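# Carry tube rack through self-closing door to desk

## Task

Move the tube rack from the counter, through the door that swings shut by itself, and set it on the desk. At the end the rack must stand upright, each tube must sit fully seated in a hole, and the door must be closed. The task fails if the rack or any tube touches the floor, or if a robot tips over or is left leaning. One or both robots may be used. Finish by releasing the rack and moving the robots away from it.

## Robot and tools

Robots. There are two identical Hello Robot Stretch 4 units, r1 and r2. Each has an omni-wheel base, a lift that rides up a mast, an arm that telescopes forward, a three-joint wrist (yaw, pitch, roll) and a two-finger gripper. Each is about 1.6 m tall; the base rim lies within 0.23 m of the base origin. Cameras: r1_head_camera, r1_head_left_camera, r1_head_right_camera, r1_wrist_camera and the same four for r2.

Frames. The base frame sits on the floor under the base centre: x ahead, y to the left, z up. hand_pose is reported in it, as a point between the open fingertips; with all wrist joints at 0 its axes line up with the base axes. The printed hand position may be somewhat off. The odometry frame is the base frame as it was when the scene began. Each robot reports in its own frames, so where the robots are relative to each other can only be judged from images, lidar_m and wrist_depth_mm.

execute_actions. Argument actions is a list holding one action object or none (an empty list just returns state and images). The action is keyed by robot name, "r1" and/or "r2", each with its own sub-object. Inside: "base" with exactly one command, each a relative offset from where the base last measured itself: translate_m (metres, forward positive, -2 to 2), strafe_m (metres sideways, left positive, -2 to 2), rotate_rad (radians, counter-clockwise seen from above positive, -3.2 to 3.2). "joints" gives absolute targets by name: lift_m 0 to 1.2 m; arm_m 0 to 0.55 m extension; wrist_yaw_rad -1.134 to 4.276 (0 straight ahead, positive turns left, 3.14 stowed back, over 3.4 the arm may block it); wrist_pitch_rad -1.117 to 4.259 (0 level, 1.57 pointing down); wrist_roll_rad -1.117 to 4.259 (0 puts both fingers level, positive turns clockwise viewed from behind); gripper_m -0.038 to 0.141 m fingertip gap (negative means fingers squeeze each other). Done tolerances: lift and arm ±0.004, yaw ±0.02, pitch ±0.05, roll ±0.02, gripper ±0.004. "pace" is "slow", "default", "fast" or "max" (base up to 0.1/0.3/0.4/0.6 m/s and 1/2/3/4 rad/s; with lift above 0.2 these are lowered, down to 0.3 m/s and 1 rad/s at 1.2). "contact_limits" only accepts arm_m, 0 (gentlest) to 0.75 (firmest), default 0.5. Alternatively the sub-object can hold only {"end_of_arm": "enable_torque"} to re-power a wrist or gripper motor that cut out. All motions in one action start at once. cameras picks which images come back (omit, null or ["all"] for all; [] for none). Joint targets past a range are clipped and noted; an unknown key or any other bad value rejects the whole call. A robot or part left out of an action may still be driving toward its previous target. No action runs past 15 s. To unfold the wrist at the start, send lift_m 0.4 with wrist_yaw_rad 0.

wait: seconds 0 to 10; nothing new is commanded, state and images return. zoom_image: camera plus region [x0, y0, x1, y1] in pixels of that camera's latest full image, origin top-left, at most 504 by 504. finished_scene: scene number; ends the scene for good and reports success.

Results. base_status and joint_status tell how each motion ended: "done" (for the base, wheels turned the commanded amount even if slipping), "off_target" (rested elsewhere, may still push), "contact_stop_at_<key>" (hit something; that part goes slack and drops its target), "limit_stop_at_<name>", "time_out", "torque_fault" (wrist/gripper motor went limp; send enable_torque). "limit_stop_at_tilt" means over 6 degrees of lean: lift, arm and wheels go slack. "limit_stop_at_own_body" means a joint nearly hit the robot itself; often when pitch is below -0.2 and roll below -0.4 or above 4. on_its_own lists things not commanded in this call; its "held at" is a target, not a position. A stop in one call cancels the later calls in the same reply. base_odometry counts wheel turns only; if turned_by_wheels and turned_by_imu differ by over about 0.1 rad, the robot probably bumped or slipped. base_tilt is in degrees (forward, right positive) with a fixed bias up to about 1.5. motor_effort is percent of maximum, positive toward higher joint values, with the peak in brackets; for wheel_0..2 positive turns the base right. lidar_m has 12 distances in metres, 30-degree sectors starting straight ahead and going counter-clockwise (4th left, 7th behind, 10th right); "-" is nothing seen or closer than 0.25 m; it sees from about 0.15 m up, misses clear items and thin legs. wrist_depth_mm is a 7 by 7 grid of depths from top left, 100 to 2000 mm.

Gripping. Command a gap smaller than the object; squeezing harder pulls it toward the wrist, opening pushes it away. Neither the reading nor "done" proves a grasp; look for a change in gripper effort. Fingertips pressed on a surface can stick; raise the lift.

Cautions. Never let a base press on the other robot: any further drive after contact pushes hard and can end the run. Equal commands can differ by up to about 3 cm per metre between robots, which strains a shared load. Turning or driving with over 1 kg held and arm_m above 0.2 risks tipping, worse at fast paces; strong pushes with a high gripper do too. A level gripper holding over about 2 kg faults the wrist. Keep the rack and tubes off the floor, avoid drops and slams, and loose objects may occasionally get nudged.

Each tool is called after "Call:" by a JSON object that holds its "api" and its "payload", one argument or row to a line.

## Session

Call:
{"api": "execute_actions", "payload": {
  "actions": []
}}

Scene clock: 0.00 s.
r1.base_odometry: x=+0.000 y=+0.000 heading=+0.000 (m, m, rad; r1's odometry frame)
r1.turned_by_wheels: +0.000 (rad since the last result)
r1.turned_by_imu: +0.000 (rad since the last result)
r1.base_tilt: forward=-0.2 right=+0.0 (deg)
r1.lidar_m: 0.74 0.85 1.41 1.66 1.89 2.33 1.33 1.12 0.89 0.87 0.99 0.76
r1.base_status: not commanded
r1.joint_positions: lift_m=+0.281 arm_m=+0.000 wrist_yaw_rad=+3.137 wrist_pitch_rad=+0.010 wrist_roll_rad=+0.018 gripper_m=+0.057
r1.joint_status: not commanded
r1.motor_effort: lift_m=+20 arm_m=-1 wrist_yaw_rad=-3 wrist_pitch_rad=-6 wrist_roll_rad=+2 gripper_m=-3 wheel_0=+0 wheel_1=+0 wheel_2=+0 (%)
r1.hand_pose: x=-0.1174 y=+0.0889 z=+0.4566 quat_wxyz=(+0.003, -0.005, +0.009, +1.000) (m; r1's base frame)
r1.wrist_depth_mm: - 145 145 - - - - / - 110 144 - - - - / - 116 145 - - - - / 147 145 208 1708 - - - / 223 1464 - - - - - / 222 1430 200 1464 198 1756 1756 / 225 1025 1182 - 1182 1098 1160
r2.base_odometry: x=+0.000 y=+0.000 heading=+0.000 (m, m, rad; r2's odometry frame)
r2.turned_by_wheels: +0.000 (rad since the last result)
r2.turned_by_imu: +0.000 (rad since the last result)
r2.base_tilt: forward=+0.5 right=+0.2 (deg)
r2.lidar_m: 0.81 0.68 0.64 0.69 0.98 1.28 2.41 1.99 1.91 1.09 0.81 0.76
r2.base_status: not commanded
r2.joint_positions: lift_m=+0.248 arm_m=+0.002 wrist_yaw_rad=+3.123 wrist_pitch_rad=-0.009 wrist_roll_rad=-0.017 gripper_m=+0.057
r2.joint_status: not commanded
r2.motor_effort: lift_m=+18 arm_m=-1 wrist_yaw_rad=+1 wrist_pitch_rad=-7 wrist_roll_rad=-1 gripper_m=-3 wheel_0=+0 wheel_1=+0 wheel_2=+0 (%)
r2.hand_pose: x=-0.1136 y=+0.0927 z=+0.4287 quat_wxyz=(+0.009, +0.004, -0.009, +1.000) (m; r2's base frame)
r2.wrist_depth_mm: - 138 263 - - - 1983 / - 114 138 - - - 1983 / - 115 138 - - - 1983 / 106 138 188 - - - 1921 / 211 - - - - 1537 - / 226 1808 199 1618 196 1281 1464 / 223 1160 1042 153 1078 931 1042
pictures: r1_head_camera, r1_head_left_camera, r1_head_right_camera, r1_wrist_camera, r2_head_camera, r2_head_left_camera, r2_head_right_camera, r2_wrist_camera
Images, in order (width x height): r1_head_camera 420x560, r1_head_left_camera 420x672, r1_head_right_camera 420x672, r1_wrist_camera 616x392, r2_head_camera 420x560, r2_head_left_camera 420x672, r2_head_right_camera 420x672, r2_wrist_camera 616x392.

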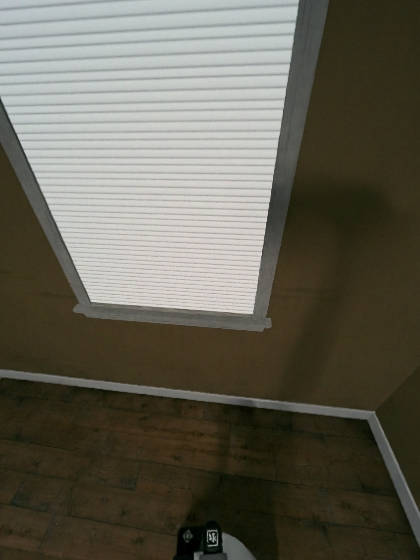

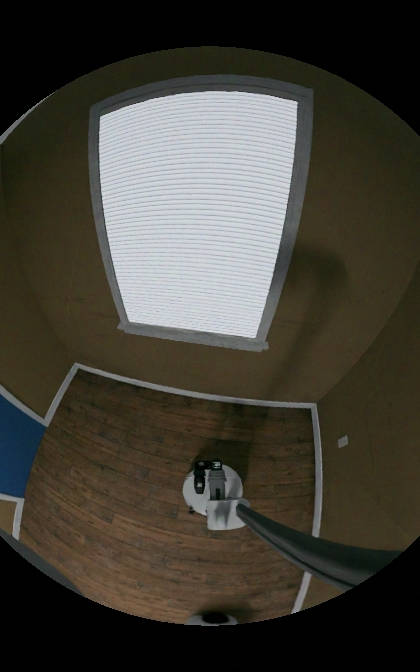

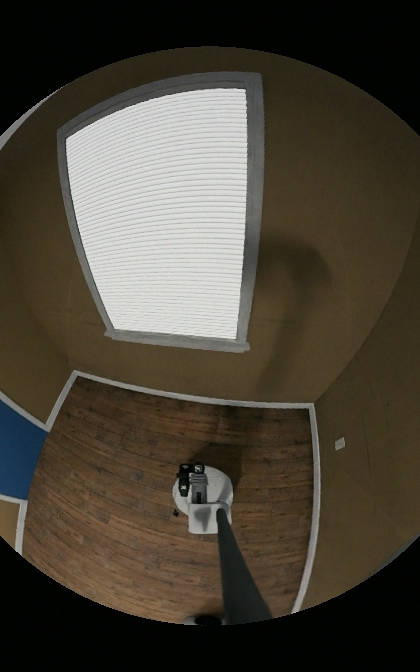

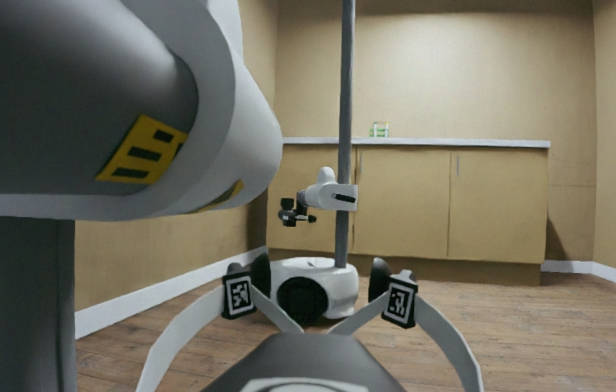

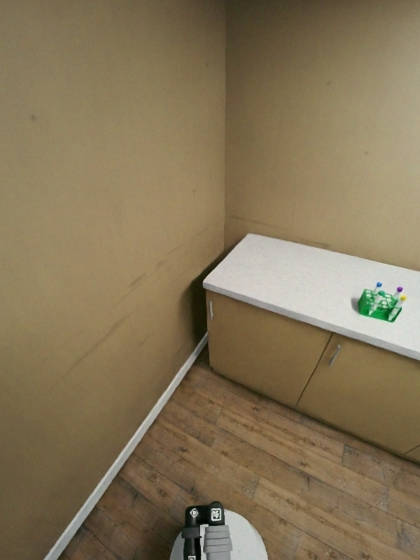

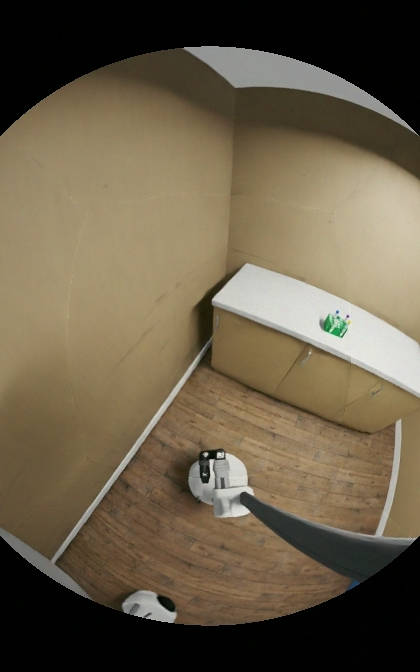

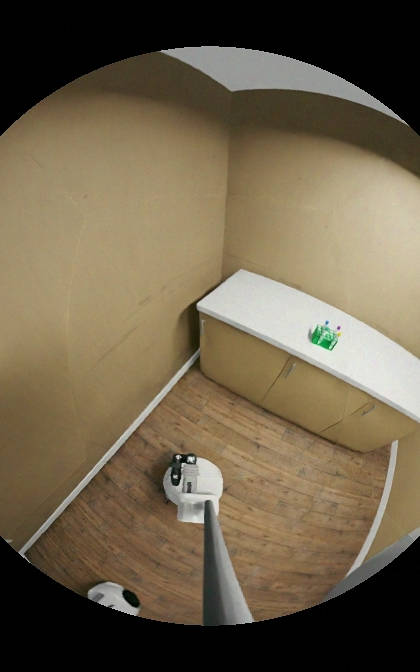

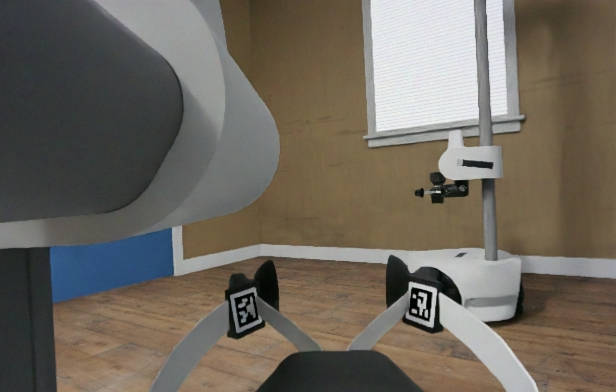

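Call:
{"api": "execute_actions", "payload": {
  "actions": [
    {"r1":{"base":{"rotate_rad":1.4},"joints":{"lift_m":0.82}},"r2":{"base":{"rotate_rad":-0.5},"joints":{"lift_m":0.95}}}
  ],
  "cameras": []
}}

Call:
{"api": "execute_actions", "payload": {
  "actions": [
    {"r1":{"base":{"translate_m":0.65},"joints":{"wrist_yaw_rad":0,"gripper_m":0.1}},"r2":{"base":{"strafe_m":-0.15},"joints":{"wrist_yaw_rad":0,"gripper_m":0.14,"wrist_pitch_rad":0.3}}}
  ],
  "cameras": ["r1_head_camera","r1_wrist_camera","r2_head_camera","r2_wrist_camera"]
}}

Scene clock: 5.63 s.
r1.base_odometry: x=+0.000 y=+0.000 heading=+1.400 (m, m, rad; r1's odometry frame)
r1.turned_by_wheels: +1.400 (rad since the last result)
r1.turned_by_imu: +1.415 (rad since the last result)
r1.base_tilt: forward=-0.2 right=-0.1 (deg)
r1.lidar_m: 1.66 1.77 2.39 1.31 1.26 0.93 0.89 0.93 0.84 0.72 0.76 1.13
r1.base_status: done
r1.joint_positions: lift_m=+0.820 arm_m=+0.000 wrist_yaw_rad=+3.137 wrist_pitch_rad=+0.010 wrist_roll_rad=+0.018 gripper_m=+0.057
r1.joint_status: all done
r1.motor_effort: lift_m=+22(23) arm_m=-1(1) wrist_yaw_rad=-3(2) wrist_pitch_rad=-7(7) wrist_roll_rad=+0(1) gripper_m=-2(3) wheel_0=+0(6) wheel_1=+1(7) wheel_2=+1(7) (%)
r1.hand_pose: x=-0.1174 y=+0.0889 z=+0.9953 quat_wxyz=(+0.003, -0.005, +0.009, +1.000) (m; r1's base frame)
r1.wrist_depth_mm: - 144 145 1060 1025 1008 1008 / - 110 144 1025 1025 1008 1008 / - 116 144 1008 1025 1008 1008 / 147 145 208 1025 1025 1008 976 / 221 1060 1060 1008 1008 991 991 / 222 1042 202 1025 197 1008 991 / 225 1042 1042 - 1008 1025 991
r2.base_odometry: x=+0.000 y=+0.000 heading=-0.500 (m, m, rad; r2's odometry frame)
r2.turned_by_wheels: -0.500 (rad since the last result)
r2.turned_by_imu: -0.501 (rad since the last result)
r2.base_tilt: forward=+0.5 right=+0.2 (deg)
r2.lidar_m: 0.77 0.83 0.67 0.64 0.69 1.02 1.30 2.43 1.98 1.91 1.05 0.78
r2.base_status: done
r2.joint_positions: lift_m=+0.950 arm_m=+0.002 wrist_yaw_rad=+3.123 wrist_pitch_rad=-0.009 wrist_roll_rad=-0.017 gripper_m=+0.057
r2.joint_status: all done
r2.motor_effort: lift_m=+22(24) arm_m=-1(1) wrist_yaw_rad=+2(1) wrist_pitch_rad=-7(7) wrist_roll_rad=+0(1) gripper_m=-4(4) wheel_0=-1(6) wheel_1=-1(6) wheel_2=-2(5) (%)
r2.hand_pose: x=-0.1136 y=+0.0927 z=+1.1304 quat_wxyz=(+0.009, +0.004, -0.009, +1.000) (m; r2's base frame)
r2.wrist_depth_mm: - 138 262 - - 1537 1008 / - 114 137 - - 1618 1025 / - 115 138 - - 1661 1025 / 106 138 187 - - 1618 1042 / 211 - - - - 1708 1060 / 224 - 198 - 197 1430 1060 / 224 - - 154 - 1618 1060
pictures: none
No camera images: the call's "cameras" was empty. Leave "cameras" out to get every camera's image.

Scene clock: 9.30 s.
r1.base_odometry: x=+0.110 y=+0.641 heading=+1.400 (m, m, rad; r1's odometry frame)
r1.turned_by_wheels: +0.000 (rad since the last result)
r1.turned_by_imu: +0.000 (rad since the last result)
r1.base_tilt: forward=-0.2 right=+0.0 (deg)
r1.lidar_m: 1.01 1.09 1.49 2.27 1.47 1.62 1.53 1.12 0.78 0.73 0.84 1.10
r1.base_status: done
r1.joint_positions: lift_m=+0.820 arm_m=+0.000 wrist_yaw_rad=+0.000 wrist_pitch_rad=+0.010 wrist_roll_rad=+0.018 gripper_m=+0.100
r1.joint_status: all done
r1.motor_effort: lift_m=+21(22) arm_m=-1(1) wrist_yaw_rad=-3(7) wrist_pitch_rad=-7(7) wrist_roll_rad=-1(0) gripper_m=-2(4) wheel_0=+0(5) wheel_1=+1(5) wheel_2=+1(8) (%)
r1.hand_pose: x=+0.4592 y=-0.0873 z=+0.9954 quat_wxyz=(+1.000, +0.009, +0.005, +0.000) (m; r1's base frame)
r1.wrist_depth_mm: 854 866 854 842 842 831 820 / 866 878 842 854 831 820 820 / 866 866 854 842 842 831 820 / 878 866 866 842 842 842 820 / 878 878 854 831 831 831 809 / 891 866 878 842 831 831 820 / 866 866 854 - 831 831 809
r2.base_odometry: x=-0.072 y=-0.132 heading=-0.501 (m, m, rad; r2's odometry frame)
r2.turned_by_wheels: +0.000 (rad since the last result)
r2.turned_by_imu: +0.001 (rad since the last result)
r2.base_tilt: forward=+0.5 right=+0.2 (deg)
r2.lidar_m: 0.76 0.80 0.84 0.79 0.84 1.22 2.30 1.46 1.82 1.76 1.05 0.80
r2.base_status: done
r2.joint_positions: lift_m=+0.950 arm_m=+0.002 wrist_yaw_rad=+0.001 wrist_pitch_rad=+0.302 wrist_roll_rad=-0.017 gripper_m=+0.140
r2.joint_status: all done
r2.motor_effort: lift_m=+22(22) arm_m=-1(1) wrist_yaw_rad=+0(8) wrist_pitch_rad=-6(1) wrist_roll_rad=-1(3) gripper_m=+1(2) wheel_0=-1(9) wheel_1=+0(9) wheel_2=-1(2) (%)
r2.hand_pose: x=+0.4487 y=-0.0873 z=+1.0421 quat_wxyz=(+0.989, -0.008, +0.150, +0.002) (m; r2's base frame)
r2.wrist_depth_mm: 1118 1138 1138 1098 1060 1060 1025 / 1182 1160 1160 1118 1118 1078 1078 / 1182 1255 1229 1182 1138 1118 1118 / 878 842 798 750 683 715 683 / 676 654 627 615 597 564 559 / 715 691 217 647 615 187 603 / 759 732 715 141 661 647 627
pictures: r1_head_camera, r1_wrist_camera, r2_head_camera, r2_wrist_camera
Images, in order (width x height): r1_head_camera 420x560, r1_wrist_camera 616x392, r2_head_camera 420x560, r2_wrist_camera 616x392.

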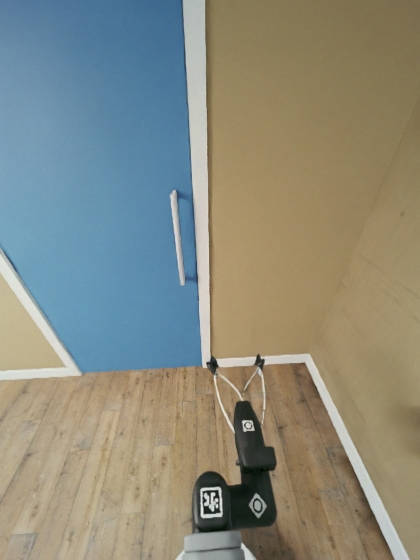

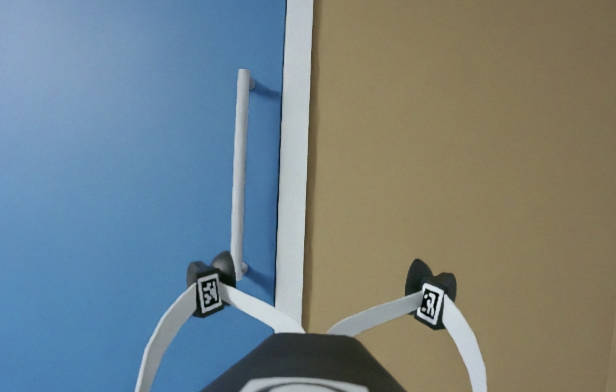

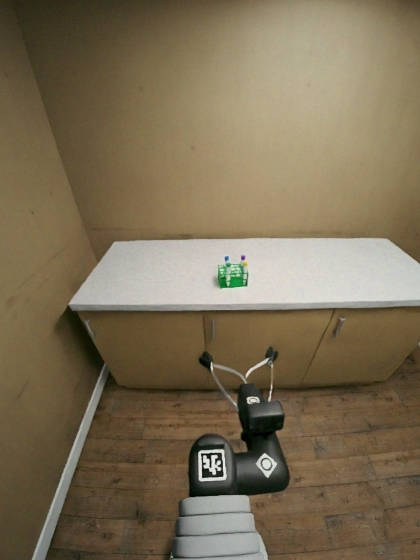

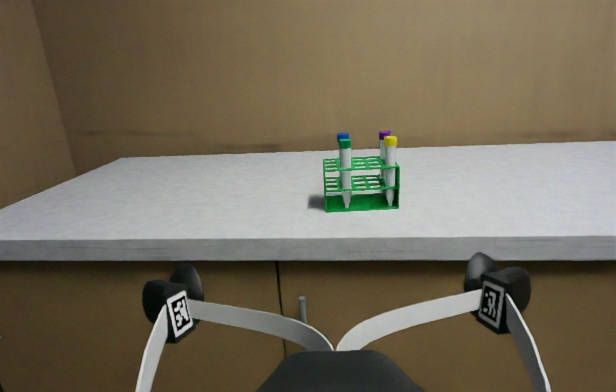

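Call:
{"api": "execute_actions", "payload": {
  "actions": [
    {"r1":{"base":{"rotate_rad":0.07},"joints":{"arm_m":0.15}},"r2":{"base":{"strafe_m":-0.04}}}
  ],
  "cameras": []
}}

Call:
{"api": "execute_actions", "payload": {
  "actions": [
    {"r1":{"base":{"strafe_m":0.12},"joints":{"arm_m":0.35}},"r2":{"base":{"translate_m":0.3},"joints":{"lift_m":0.92}}}
  ],
  "cameras": ["r1_head_camera","r1_wrist_camera","r2_wrist_camera"]
}}

Scene clock: 13.33 s.
r1.base_odometry: x=+0.110 y=+0.641 heading=+1.470 (m, m, rad; r1's odometry frame)
r1.turned_by_wheels: +0.070 (rad since the last result)
r1.turned_by_imu: +0.071 (rad since the last result)
r1.base_tilt: forward=-0.2 right=+0.0 (deg)
r1.lidar_m: 1.00 1.11 1.62 1.53 1.45 1.58 1.54 1.02 0.77 0.74 0.82 1.09
r1.base_status: done
r1.joint_positions: lift_m=+0.820 arm_m=+0.149 wrist_yaw_rad=+0.000 wrist_pitch_rad=+0.010 wrist_roll_rad=+0.018 gripper_m=+0.100
r1.joint_status: all done
r1.motor_effort: lift_m=+21(21) arm_m=+5(4) wrist_yaw_rad=-3(1) wrist_pitch_rad=-6(4) wrist_roll_rad=+2(0) gripper_m=-1(1) wheel_0=+1(3) wheel_1=+0(5) wheel_2=+0(4) (%)
r1.hand_pose: x=+0.6085 y=-0.0874 z=+0.9954 quat_wxyz=(+1.000, +0.009, +0.005, +0.000) (m; r1's base frame)
r1.wrist_depth_mm: 768 741 715 707 676 647 640 / 768 732 715 691 676 647 634 / 768 732 723 691 676 654 640 / 768 732 715 699 676 647 640 / 759 759 715 683 676 654 634 / 768 741 634 676 668 647 640 / 750 732 715 - 668 654 640
r2.base_odometry: x=-0.091 y=-0.167 heading=-0.501 (m, m, rad; r2's odometry frame)
r2.turned_by_wheels: +0.000 (rad since the last result)
r2.turned_by_imu: +0.001 (rad since the last result)
r2.base_tilt: forward=+0.5 right=+0.2 (deg)
r2.lidar_m: 0.76 0.83 0.88 0.84 0.90 1.30 1.63 1.45 1.78 1.71 1.05 0.77
r2.base_status: done
r2.joint_positions: lift_m=+0.950 arm_m=+0.002 wrist_yaw_rad=+0.000 wrist_pitch_rad=+0.302 wrist_roll_rad=-0.017 gripper_m=+0.140
r2.joint_status: not commanded
r2.motor_effort: lift_m=+22(22) arm_m=-1(1) wrist_yaw_rad=+0(1) wrist_pitch_rad=-6(5) wrist_roll_rad=+0(1) gripper_m=+1(1) wheel_0=+0(7) wheel_1=+0(8) wheel_2=-1(5) (%)
r2.hand_pose: x=+0.4487 y=-0.0873 z=+1.0421 quat_wxyz=(+0.989, -0.008, +0.150, +0.001) (m; r2's base frame)
r2.wrist_depth_mm: 1160 1160 1118 1098 1042 1060 1025 / 1160 1182 1160 1118 1138 1098 1078 / 1229 1255 1205 1160 1138 1138 1118 / 891 842 809 715 715 715 691 / 676 654 640 615 597 564 559 / 715 683 216 647 615 188 603 / 768 732 707 141 654 654 627
pictures: none
No camera images: the call's "cameras" was empty. Leave "cameras" out to get every camera's image.

Scene clock: 15.80 s.
r1.base_odometry: x=-0.009 y=+0.653 heading=+1.471 (m, m, rad; r1's odometry frame)
r1.turned_by_wheels: +0.000 (rad since the last result)
r1.turned_by_imu: +0.000 (rad since the last result)
r1.base_tilt: forward=-0.2 right=+0.0 (deg)
r1.lidar_m: 1.00 1.12 1.61 1.64 1.61 1.56 1.54 1.21 0.89 0.86 0.97 1.06
r1.base_status: done
r1.joint_positions: lift_m=+0.820 arm_m=+0.349 wrist_yaw_rad=+0.000 wrist_pitch_rad=+0.009 wrist_roll_rad=+0.018 gripper_m=+0.100
r1.joint_status: all done
r1.motor_effort: lift_m=+21(21) arm_m=+5(3) wrist_yaw_rad=-2(1) wrist_pitch_rad=-6(6) wrist_roll_rad=+1(1) gripper_m=-2(2) wheel_0=+2(8) wheel_1=+1(9) wheel_2=+1(0) (%)
r1.hand_pose: x=+0.8085 y=-0.0874 z=+0.9954 quat_wxyz=(+1.000, +0.009, +0.005, +0.000) (m; r1's base frame)
r1.wrist_depth_mm: 554 535 512 500 480 469 462 / 549 535 517 500 488 469 459 / 549 535 512 504 488 469 462 / 549 530 517 496 473 469 462 / 539 535 508 500 477 469 459 / 549 530 508 496 469 469 462 / 544 530 521 - 469 466 459
r2.base_odometry: x=+0.172 y=-0.311 heading=-0.501 (m, m, rad; r2's odometry frame)
r2.turned_by_wheels: +0.000 (rad since the last result)
r2.turned_by_imu: +0.001 (rad since the last result)
r2.base_tilt: forward=+0.5 right=+0.1 (deg)
r2.lidar_m: 0.44 0.50 0.75 0.82 0.89 1.28 1.75 1.62 1.80 1.73 0.63 0.48
r2.base_status: done
r2.joint_positions: lift_m=+0.920 arm_m=+0.002 wrist_yaw_rad=+0.000 wrist_pitch_rad=+0.302 wrist_roll_rad=-0.017 gripper_m=+0.140
r2.joint_status: all done
r2.motor_effort: lift_m=+13(18) arm_m=-1(1) wrist_yaw_rad=+0(1) wrist_pitch_rad=-5(6) wrist_roll_rad=+0(0) gripper_m=+0(1) wheel_0=-1(5) wheel_1=+0(5) wheel_2=-1(9) (%)
r2.hand_pose: x=+0.4487 y=-0.0873 z=+1.0128 quat_wxyz=(+0.989, -0.008, +0.150, +0.001) (m; r2's base frame)
r2.wrist_depth_mm: 866 842 820 809 809 778 768 / 904 891 866 854 854 820 809 / 946 931 904 891 878 854 842 / 768 741 707 569 597 627 603 / 525 508 492 433 430 452 442 / 397 366 216 368 362 187 347 / 327 314 307 142 294 287 283
pictures: r1_head_camera, r1_wrist_camera, r2_wrist_camera
Images, in order (width x height): r1_head_camera 420x560, r1_wrist_camera 616x392, r2_wrist_camera 616x392.

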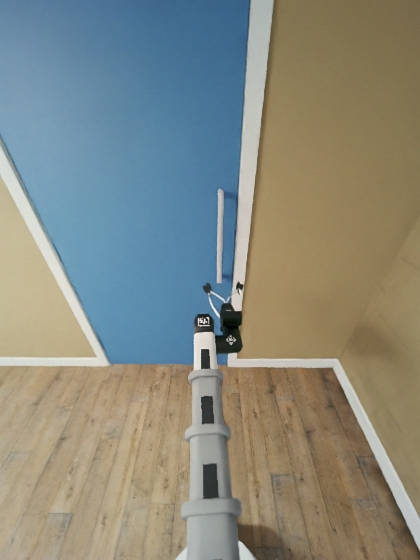

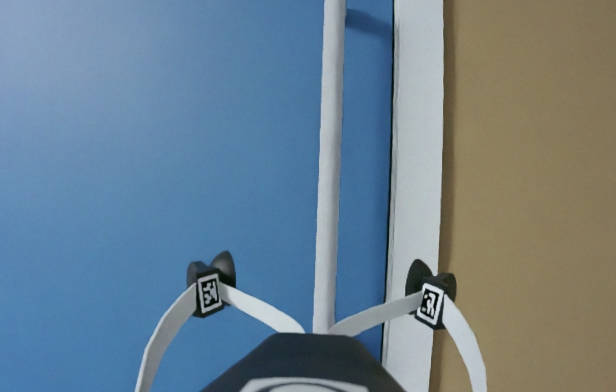

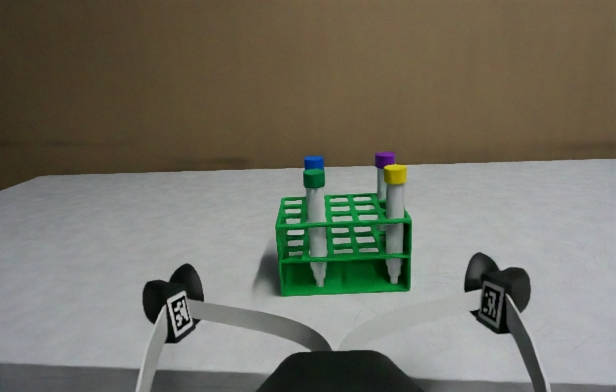

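Call:
{"api": "execute_actions", "payload": {
  "actions": [
    {"r1":{"base":{"translate_m":0.08},"joints":{"arm_m":0.49}},"r2":{"base":{"strafe_m":-0.008},"joints":{"lift_m":0.865,"arm_m":0.1}}}
  ],
  "cameras": ["r1_wrist_camera","r2_wrist_camera"]
}}

Call:
{"api": "execute_actions", "payload": {
  "actions": [
    {"r1":{"joints":{"arm_m":0.52,"gripper_m":0.07},"pace":"slow"},"r2":{"joints":{"lift_m":0.857,"arm_m":0.2},"pace":"slow"}}
  ],
  "cameras": ["r1_wrist_camera","r2_wrist_camera"]
}}

Scene clock: 20.53 s.
r1.base_odometry: x=-0.001 y=+0.732 heading=+1.471 (m, m, rad; r1's odometry frame)
r1.turned_by_wheels: +0.000 (rad since the last result)
r1.turned_by_imu: +0.000 (rad since the last result)
r1.base_tilt: forward=-0.2 right=-0.1 (deg)
r1.lidar_m: 0.92 1.05 1.52 1.74 1.64 1.65 1.60 1.21 0.89 0.86 0.99 1.01
r1.base_status: done
r1.joint_positions: lift_m=+0.820 arm_m=+0.489 wrist_yaw_rad=+0.000 wrist_pitch_rad=+0.009 wrist_roll_rad=+0.018 gripper_m=+0.100
r1.joint_status: all done
r1.motor_effort: lift_m=+21(20) arm_m=+5(6) wrist_yaw_rad=-1(0) wrist_pitch_rad=-10(4) wrist_roll_rad=+2(0) gripper_m=-2(2) wheel_0=+0(5) wheel_1=+0(4) wheel_2=+2(7) (%)
r1.hand_pose: x=+0.9485 y=-0.0874 z=+0.9954 quat_wxyz=(+1.000, +0.009, +0.005, +0.000) (m; r1's base frame)
r1.wrist_depth_mm: 304 294 286 277 271 249 255 / 303 297 286 277 271 248 253 / 304 296 286 277 271 249 254 / 304 296 289 211 271 249 256 / 307 296 286 207 271 249 257 / 306 296 281 206 267 248 256 / 306 297 289 - 268 249 256
r2.base_odometry: x=+0.168 y=-0.318 heading=-0.501 (m, m, rad; r2's odometry frame)
r2.turned_by_wheels: +0.000 (rad since the last result)
r2.turned_by_imu: +0.001 (rad since the last result)
r2.base_tilt: forward=+0.5 right=+0.1 (deg)
r2.lidar_m: 0.46 0.51 0.71 0.84 0.90 1.28 2.64 1.61 1.79 1.73 0.61 0.48
r2.base_status: done
r2.joint_positions: lift_m=+0.865 arm_m=+0.099 wrist_yaw_rad=+0.000 wrist_pitch_rad=+0.302 wrist_roll_rad=-0.017 gripper_m=+0.140
r2.joint_status: all done
r2.motor_effort: lift_m=+14(13) arm_m=+4(4) wrist_yaw_rad=+0(0) wrist_pitch_rad=-6(6) wrist_roll_rad=-2(2) gripper_m=+0(1) wheel_0=+0(7) wheel_1=+2(7) wheel_2=-1(6) (%)
r2.hand_pose: x=+0.5456 y=-0.0874 z=+0.9578 quat_wxyz=(+0.989, -0.008, +0.150, +0.001) (m; r2's base frame)
r2.wrist_depth_mm: 768 750 750 723 707 699 683 / 798 788 768 759 741 723 715 / 842 820 798 788 634 741 741 / 580 554 488 315 319 466 452 / 389 377 347 290 279 334 329 / 293 272 216 274 267 188 258 / 236 224 227 141 219 213 212
pictures: r1_wrist_camera, r2_wrist_camera
Images, in order (width x height): r1_wrist_camera 616x392, r2_wrist_camera 616x392.

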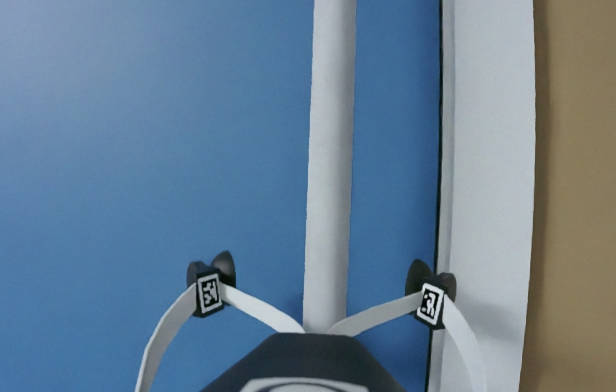

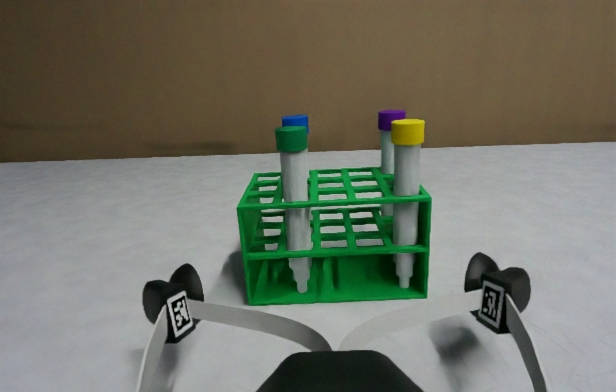

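Scene clock: 22.83 s.
r1.base_odometry: x=-0.001 y=+0.732 heading=+1.470 (m, m, rad; r1's odometry frame)
r1.turned_by_wheels: +0.000 (rad since the last result)
r1.turned_by_imu: +0.000 (rad since the last result)
r1.base_tilt: forward=-0.2 right=-0.1 (deg)
r1.lidar_m: 0.93 1.05 1.52 1.76 1.63 1.65 1.60 1.22 0.90 0.88 0.99 1.02
r1.base_status: not commanded
r1.joint_positions: lift_m=+0.820 arm_m=+0.518 wrist_yaw_rad=-0.010 wrist_pitch_rad=+0.009 wrist_roll_rad=+0.018 gripper_m=+0.070
r1.joint_status: all done
r1.on_its_own: wrist_yaw_rad is at rest, and its effort (+26) is outside its rest range (-13 to +13)
r1.motor_effort: lift_m=+21(21) arm_m=+9(9) wrist_yaw_rad=+26(27) wrist_pitch_rad=-8(7) wrist_roll_rad=+2(0) gripper_m=-3(4) wheel_0=+0(0) wheel_1=+0(0) wheel_2=-4(4) (%)
r1.hand_pose: x=+0.9770 y=-0.0902 z=+0.9954 quat_wxyz=(+1.000, +0.009, +0.005, -0.005) (m; r1's base frame)
r1.wrist_depth_mm: 270 263 257 178 244 224 - / 271 263 255 179 243 224 220 / 270 263 256 182 243 224 220 / 270 264 256 182 244 224 220 / 271 264 256 180 243 224 231 / 272 265 206 177 202 223 231 / 271 264 257 - 244 222 -
r2.base_odometry: x=+0.168 y=-0.318 heading=-0.501 (m, m, rad; r2's odometry frame)
r2.turned_by_wheels: +0.000 (rad since the last result)
r2.turned_by_imu: +0.000 (rad since the last result)
r2.base_tilt: forward=+0.5 right=+0.2 (deg)
r2.lidar_m: 0.46 0.51 0.68 0.85 0.89 1.30 2.63 1.64 1.79 1.71 0.64 0.49
r2.base_status: not commanded
r2.joint_positions: lift_m=+0.857 arm_m=+0.199 wrist_yaw_rad=+0.000 wrist_pitch_rad=+0.302 wrist_roll_rad=-0.017 gripper_m=+0.140
r2.joint_status: all done
r2.motor_effort: lift_m=+13(13) arm_m=+4(9) wrist_yaw_rad=+0(1) wrist_pitch_rad=-6(6) wrist_roll_rad=+0(0) gripper_m=-1(0) wheel_0=+0(0) wheel_1=+2(1) wheel_2=-1(1) (%)
r2.hand_pose: x=+0.6456 y=-0.0874 z=+0.9498 quat_wxyz=(+0.989, -0.008, +0.150, +0.001) (m; r2's base frame)
r2.wrist_depth_mm: 676 661 647 627 615 615 597 / 699 691 683 668 647 634 627 / 741 715 707 634 235 647 647 / 544 517 496 222 231 430 427 / 368 357 239 194 216 211 309 / 277 249 196 201 193 189 244 / 224 211 210 141 202 198 194
pictures: r1_wrist_camera, r2_wrist_camera
Images, in order (width x height): r1_wrist_camera 616x392, r2_wrist_camera 616x392.

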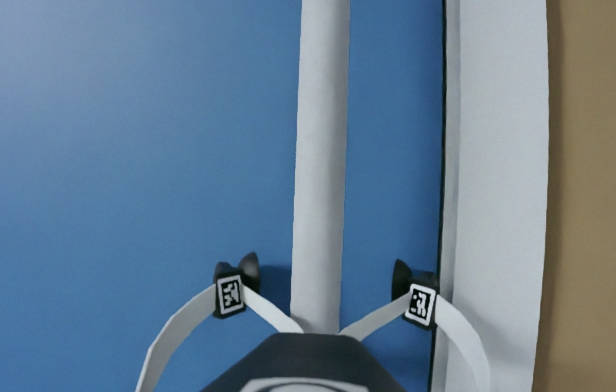

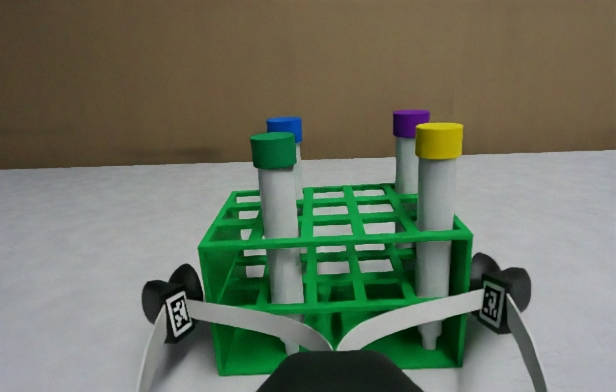

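Call:
{"api": "execute_actions", "payload": {
  "actions": [
    {"r1":{"joints":{"gripper_m":-0.038}},"r2":{"joints":{"gripper_m":0.06}}}
  ],
  "cameras": ["r1_wrist_camera","r2_wrist_camera"]
}}

Call:
{"api": "execute_actions", "payload": {
  "actions": [
    {"r1":{"joints":{"arm_m":0.40},"base":{"strafe_m":0.022},"pace":"slow"},"r2":{"joints":{"lift_m":0.92},"pace":"slow"}}
  ],
  "cameras": ["r1_wrist_camera","r2_wrist_camera"]
}}

Call:
{"api": "execute_actions", "payload": {
  "actions": [
    {"r1":{"joints":{"arm_m":0.35,"wrist_yaw_rad":-0.08},"base":{"strafe_m":0.036},"pace":"slow"},"r2":{"joints":{"arm_m":0.1},"pace":"slow"}}
  ],
  "cameras": []
}}

Call:
{"api": "execute_actions", "payload": {
  "actions": [
    {"r1":{"joints":{"arm_m":0.305,"wrist_yaw_rad":-0.16},"base":{"strafe_m":0.04},"pace":"slow"},"r2":{"joints":{"arm_m":0.005},"pace":"slow"}}
  ],
  "cameras": ["r1_wrist_camera","r2_wrist_camera"]
}}

Scene clock: 29.17 s.
r1.base_odometry: x=-0.001 y=+0.732 heading=+1.471 (m, m, rad; r1's odometry frame)
r1.turned_by_wheels: +0.000 (rad since the last result)
r1.turned_by_imu: +0.001 (rad since the last result)
r1.base_tilt: forward=-0.2 right=-0.1 (deg)
r1.lidar_m: 0.92 1.04 1.49 1.75 1.63 1.63 1.59 1.21 0.91 0.85 0.98 0.99
r1.base_status: not commanded
r1.joint_positions: lift_m=+0.820 arm_m=+0.519 wrist_yaw_rad=-0.001 wrist_pitch_rad=+0.009 wrist_roll_rad=+0.018 gripper_m=-0.038
r1.joint_status: all done
r1.motor_effort: lift_m=+21(21) arm_m=+5(9) wrist_yaw_rad=+2(35) wrist_pitch_rad=-4(5) wrist_roll_rad=+2(2) gripper_m=-16(16) wheel_0=+0(4) wheel_1=+0(2) wheel_2=+0(8) (%)
r1.hand_pose: x=+0.9784 y=-0.0876 z=+0.9954 quat_wxyz=(+1.000, +0.009, +0.005, +0.000) (m; r1's base frame)
r1.wrist_depth_mm: 271 263 255 247 241 220 - / 271 263 255 179 240 221 217 / 273 263 255 177 242 220 217 / 272 263 255 175 240 220 217 / 271 264 254 175 241 221 217 / 272 263 181 174 182 220 216 / 271 264 255 - 240 218 -
r2.base_odometry: x=+0.168 y=-0.318 heading=-0.501 (m, m, rad; r2's odometry frame)
r2.turned_by_wheels: +0.000 (rad since the last result)
r2.turned_by_imu: +0.001 (rad since the last result)
r2.base_tilt: forward=+0.5 right=+0.2 (deg)
r2.lidar_m: 0.46 0.49 0.72 0.84 0.88 1.29 2.61 1.63 1.78 1.72 0.65 0.47
r2.base_status: not commanded
r2.joint_positions: lift_m=+0.857 arm_m=+0.199 wrist_yaw_rad=+0.000 wrist_pitch_rad=+0.303 wrist_roll_rad=-0.017 gripper_m=+0.061
r2.joint_status: all done
r2.motor_effort: lift_m=+13(14) arm_m=+4(4) wrist_yaw_rad=+0(1) wrist_pitch_rad=-9(9) wrist_roll_rad=+1(1) gripper_m=-25(22) wheel_0=+0(0) wheel_1=+2(1) wheel_2=-1(1) (%)
r2.hand_pose: x=+0.6455 y=-0.0874 z=+0.9495 quat_wxyz=(+0.989, -0.008, +0.151, +0.001) (m; r2's base frame)
r2.wrist_depth_mm: 668 661 647 627 621 609 597 / 699 691 676 654 634 634 621 / 732 723 699 634 603 647 640 / 535 512 462 217 213 404 427 / 364 353 188 179 204 192 307 / 276 258 191 184 186 172 241 / 222 203 187 188 186 192 193
pictures: r1_wrist_camera, r2_wrist_camera
Images, in order (width x height): r1_wrist_camera 616x392, r2_wrist_camera 616x392.

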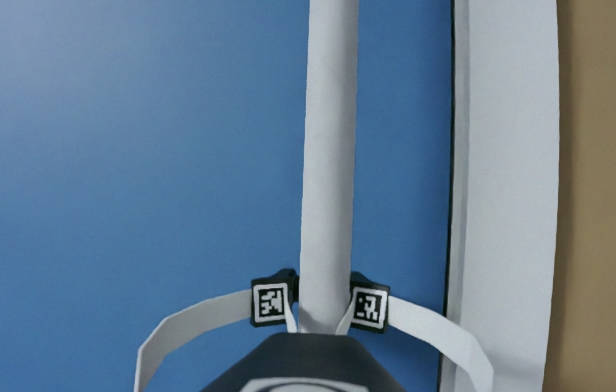

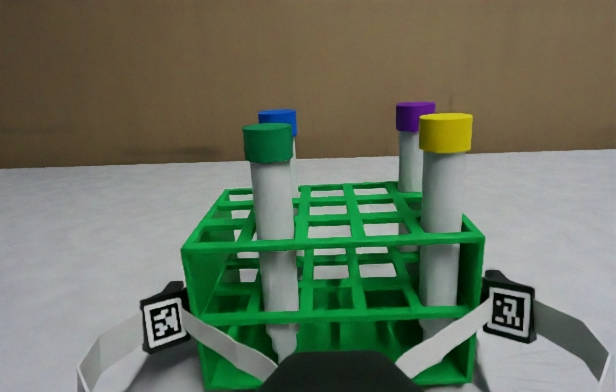

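Scene clock: 31.63 s.
r1.base_odometry: x=-0.023 y=+0.734 heading=+1.471 (m, m, rad; r1's odometry frame)
r1.turned_by_wheels: +0.000 (rad since the last result)
r1.turned_by_imu: +0.000 (rad since the last result)
r1.base_tilt: forward=-0.1 right=+0.0 (deg)
r1.lidar_m: 0.79 0.98 1.53 1.73 1.62 1.66 1.61 1.25 0.93 0.90 0.97 1.00
r1.base_status: done
r1.joint_positions: lift_m=+0.820 arm_m=+0.401 wrist_yaw_rad=+0.001 wrist_pitch_rad=+0.010 wrist_roll_rad=+0.018 gripper_m=-0.038
r1.joint_status: all done
r1.motor_effort: lift_m=+20(21) arm_m=-6(8) wrist_yaw_rad=-6(27) wrist_pitch_rad=-6(8) wrist_roll_rad=+3(1) gripper_m=-16(16) wheel_0=-1(11) wheel_1=+0(5) wheel_2=+2(7) (%)
r1.hand_pose: x=+0.8605 y=-0.0871 z=+0.9954 quat_wxyz=(+1.000, +0.009, +0.005, +0.000) (m; r1's base frame)
r1.wrist_depth_mm: 314 293 270 180 236 330 338 / 315 291 271 178 237 334 340 / 314 290 270 176 237 332 338 / 314 291 268 177 237 334 340 / 314 290 270 178 236 336 340 / 312 290 182 174 182 336 340 / 310 293 271 - 235 336 338
r2.base_odometry: x=+0.168 y=-0.318 heading=-0.501 (m, m, rad; r2's odometry frame)
r2.turned_by_wheels: +0.000 (rad since the last result)
r2.turned_by_imu: +0.000 (rad since the last result)
r2.base_tilt: forward=+0.5 right=+0.2 (deg)
r2.lidar_m: 0.46 0.48 0.73 0.82 0.88 1.31 2.61 1.61 1.78 1.73 0.64 0.49
r2.base_status: not commanded
r2.joint_positions: lift_m=+0.920 arm_m=+0.199 wrist_yaw_rad=+0.000 wrist_pitch_rad=+0.303 wrist_roll_rad=-0.017 gripper_m=+0.061
r2.joint_status: all done
r2.motor_effort: lift_m=+23(21) arm_m=+4(4) wrist_yaw_rad=+1(1) wrist_pitch_rad=-9(9) wrist_roll_rad=+0(1) gripper_m=-25(26) wheel_0=+0(0) wheel_1=+1(2) wheel_2=-1(1) (%)
r2.hand_pose: x=+0.6455 y=-0.0874 z=+1.0117 quat_wxyz=(+0.989, -0.008, +0.151, +0.001) (m; r2's base frame)
r2.wrist_depth_mm: 668 661 647 634 627 615 597 / 707 691 683 654 640 640 621 / 741 723 707 683 668 654 647 / 759 750 647 216 213 569 585 / 512 496 187 182 216 191 433 / 389 364 190 185 186 172 338 / 310 285 188 188 187 267 272
pictures: r1_wrist_camera, r2_wrist_camera
Images, in order (width x height): r1_wrist_camera 616x392, r2_wrist_camera 616x392.

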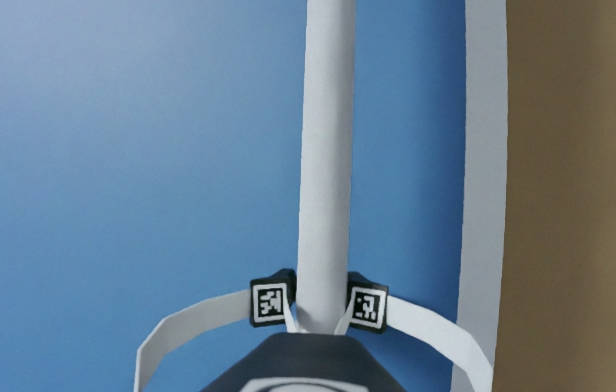

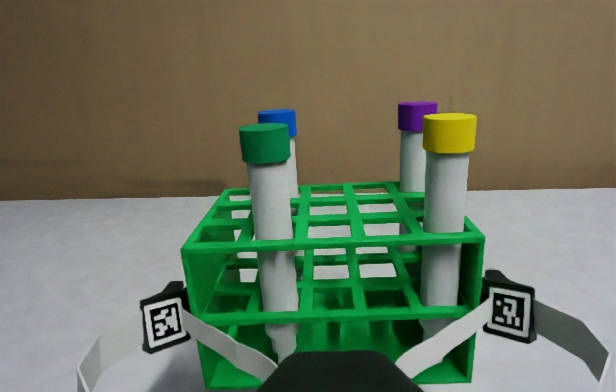

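Scene clock: 33.93 s.
r1.base_odometry: x=-0.059 y=+0.738 heading=+1.471 (m, m, rad; r1's odometry frame)
r1.turned_by_wheels: +0.000 (rad since the last result)
r1.turned_by_imu: +0.000 (rad since the last result)
r1.base_tilt: forward=-0.2 right=-0.1 (deg)
r1.lidar_m: 0.75 0.93 1.50 1.74 1.57 1.65 1.60 1.28 0.97 0.91 1.05 1.00
r1.base_status: done
r1.joint_positions: lift_m=+0.820 arm_m=+0.351 wrist_yaw_rad=-0.079 wrist_pitch_rad=+0.010 wrist_roll_rad=+0.018 gripper_m=-0.038
r1.joint_status: all done
r1.motor_effort: lift_m=+21(21) arm_m=-6(8) wrist_yaw_rad=-5(36) wrist_pitch_rad=-6(6) wrist_roll_rad=+2(1) gripper_m=-18(17) wheel_0=-1(4) wheel_1=+2(12) wheel_2=+2(9) (%)
r1.hand_pose: x=+0.8026 y=-0.1098 z=+0.9954 quat_wxyz=(+0.999, +0.009, +0.004, -0.039) (m; r1's base frame)
r1.wrist_depth_mm: 310 290 268 177 236 413 413 / 312 287 270 176 236 413 410 / 309 289 267 177 237 413 413 / 309 289 267 179 237 413 410 / 310 289 267 181 236 415 413 / 309 290 182 176 182 415 415 / 309 289 270 - 234 407 413
r2.base_odometry: x=+0.168 y=-0.318 heading=-0.501 (m, m, rad; r2's odometry frame)
r2.turned_by_wheels: +0.000 (rad since the last result)
r2.turned_by_imu: +0.000 (rad since the last result)
r2.base_tilt: forward=+0.5 right=+0.2 (deg)
r2.lidar_m: 0.46 0.51 0.71 0.83 0.90 1.26 2.63 1.59 1.78 1.73 0.65 0.48
r2.base_status: not commanded
r2.joint_positions: lift_m=+0.920 arm_m=+0.101 wrist_yaw_rad=+0.000 wrist_pitch_rad=+0.303 wrist_roll_rad=-0.017 gripper_m=+0.061
r2.joint_status: all done
r2.motor_effort: lift_m=+23(23) arm_m=-4(7) wrist_yaw_rad=+1(0) wrist_pitch_rad=-9(9) wrist_roll_rad=-1(1) gripper_m=-25(26) wheel_0=+0(0) wheel_1=+2(2) wheel_2=-1(1) (%)
r2.hand_pose: x=+0.5470 y=-0.0874 z=+1.0117 quat_wxyz=(+0.989, -0.008, +0.151, +0.001) (m; r2's base frame)
r2.wrist_depth_mm: 759 741 741 723 707 699 676 / 798 788 768 759 741 723 707 / 854 842 820 778 759 741 750 / 768 732 661 216 213 574 597 / 517 504 188 181 215 191 439 / 389 364 191 183 186 172 340 / 312 285 188 188 187 268 273
pictures: none
No camera images: the call's "cameras" was empty. Leave "cameras" out to get every camera's image.

Scene clock: 36.17 s.
r1.base_odometry: x=-0.098 y=+0.742 heading=+1.471 (m, m, rad; r1's odometry frame)
r1.turned_by_wheels: +0.000 (rad since the last result)
r1.turned_by_imu: +0.000 (rad since the last result)
r1.base_tilt: forward=-0.3 right=+0.0 (deg)
r1.lidar_m: 0.68 0.93 1.49 1.73 1.54 1.64 1.59 1.37 1.02 0.97 1.08 0.78
r1.base_status: done
r1.joint_positions: lift_m=+0.820 arm_m=+0.306 wrist_yaw_rad=-0.159 wrist_pitch_rad=+0.010 wrist_roll_rad=+0.018 gripper_m=-0.038
r1.joint_status: all done
r1.motor_effort: lift_m=+21(21) arm_m=-6(7) wrist_yaw_rad=-4(39) wrist_pitch_rad=-5(6) wrist_roll_rad=+1(0) gripper_m=-16(19) wheel_0=-2(5) wheel_1=+0(6) wheel_2=+2(9) (%)
r1.hand_pose: x=+0.7479 y=-0.1321 z=+0.9954 quat_wxyz=(+0.997, +0.009, +0.004, -0.080) (m; r1's base frame)
r1.wrist_depth_mm: 307 289 266 177 236 492 484 / 307 287 268 177 236 488 492 / 309 287 267 179 237 488 488 / 307 286 267 182 236 492 492 / 309 286 267 180 237 488 492 / 306 287 182 176 182 492 492 / 306 286 268 - 234 496 496
r2.base_odometry: x=+0.168 y=-0.318 heading=-0.501 (m, m, rad; r2's odometry frame)
r2.turned_by_wheels: +0.000 (rad since the last result)
r2.turned_by_imu: +0.000 (rad since the last result)
r2.base_tilt: forward=+0.5 right=+0.2 (deg)
r2.lidar_m: 0.40 0.50 0.72 0.84 0.90 1.27 2.61 1.54 1.75 1.73 0.63 0.40
r2.base_status: not commanded
r2.joint_positions: lift_m=+0.920 arm_m=+0.006 wrist_yaw_rad=+0.000 wrist_pitch_rad=+0.303 wrist_roll_rad=-0.017 gripper_m=+0.061
r2.joint_status: all done
r2.motor_effort: lift_m=+23(22) arm_m=-4(2) wrist_yaw_rad=+1(0) wrist_pitch_rad=-9(9) wrist_roll_rad=+0(1) gripper_m=-25(25) wheel_0=+0(0) wheel_1=+2(2) wheel_2=-1(1) (%)
r2.hand_pose: x=+0.4520 y=-0.0874 z=+1.0117 quat_wxyz=(+0.989, -0.008, +0.151, +0.001) (m; r2's base frame)
r2.wrist_depth_mm: 854 842 831 809 798 788 768 / 904 891 866 854 842 809 809 / 946 917 917 866 866 809 831 / 759 732 654 216 212 569 597 / 512 496 187 209 218 192 439 / 392 368 191 185 186 173 342 / 320 306 188 188 186 272 273
pictures: r1_wrist_camera, r2_wrist_camera
Images, in order (width x height): r1_wrist_camera 616x392, r2_wrist_camera 616x392.

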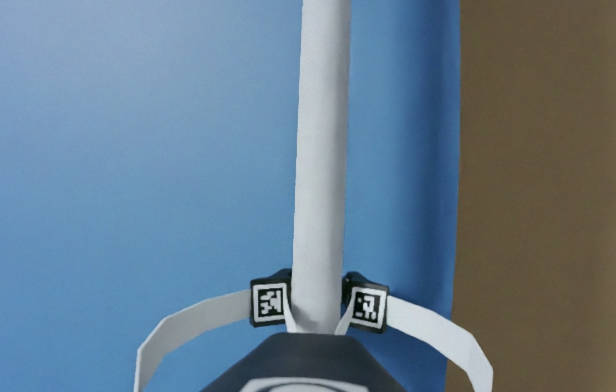

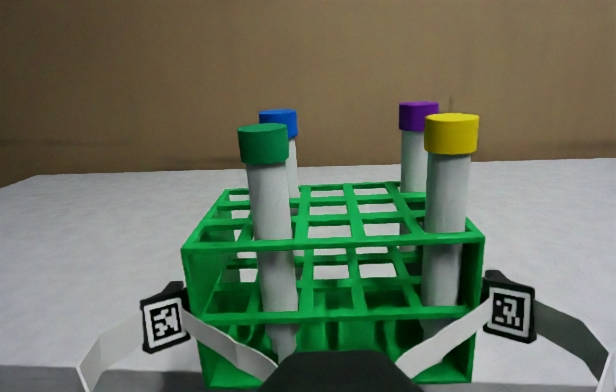

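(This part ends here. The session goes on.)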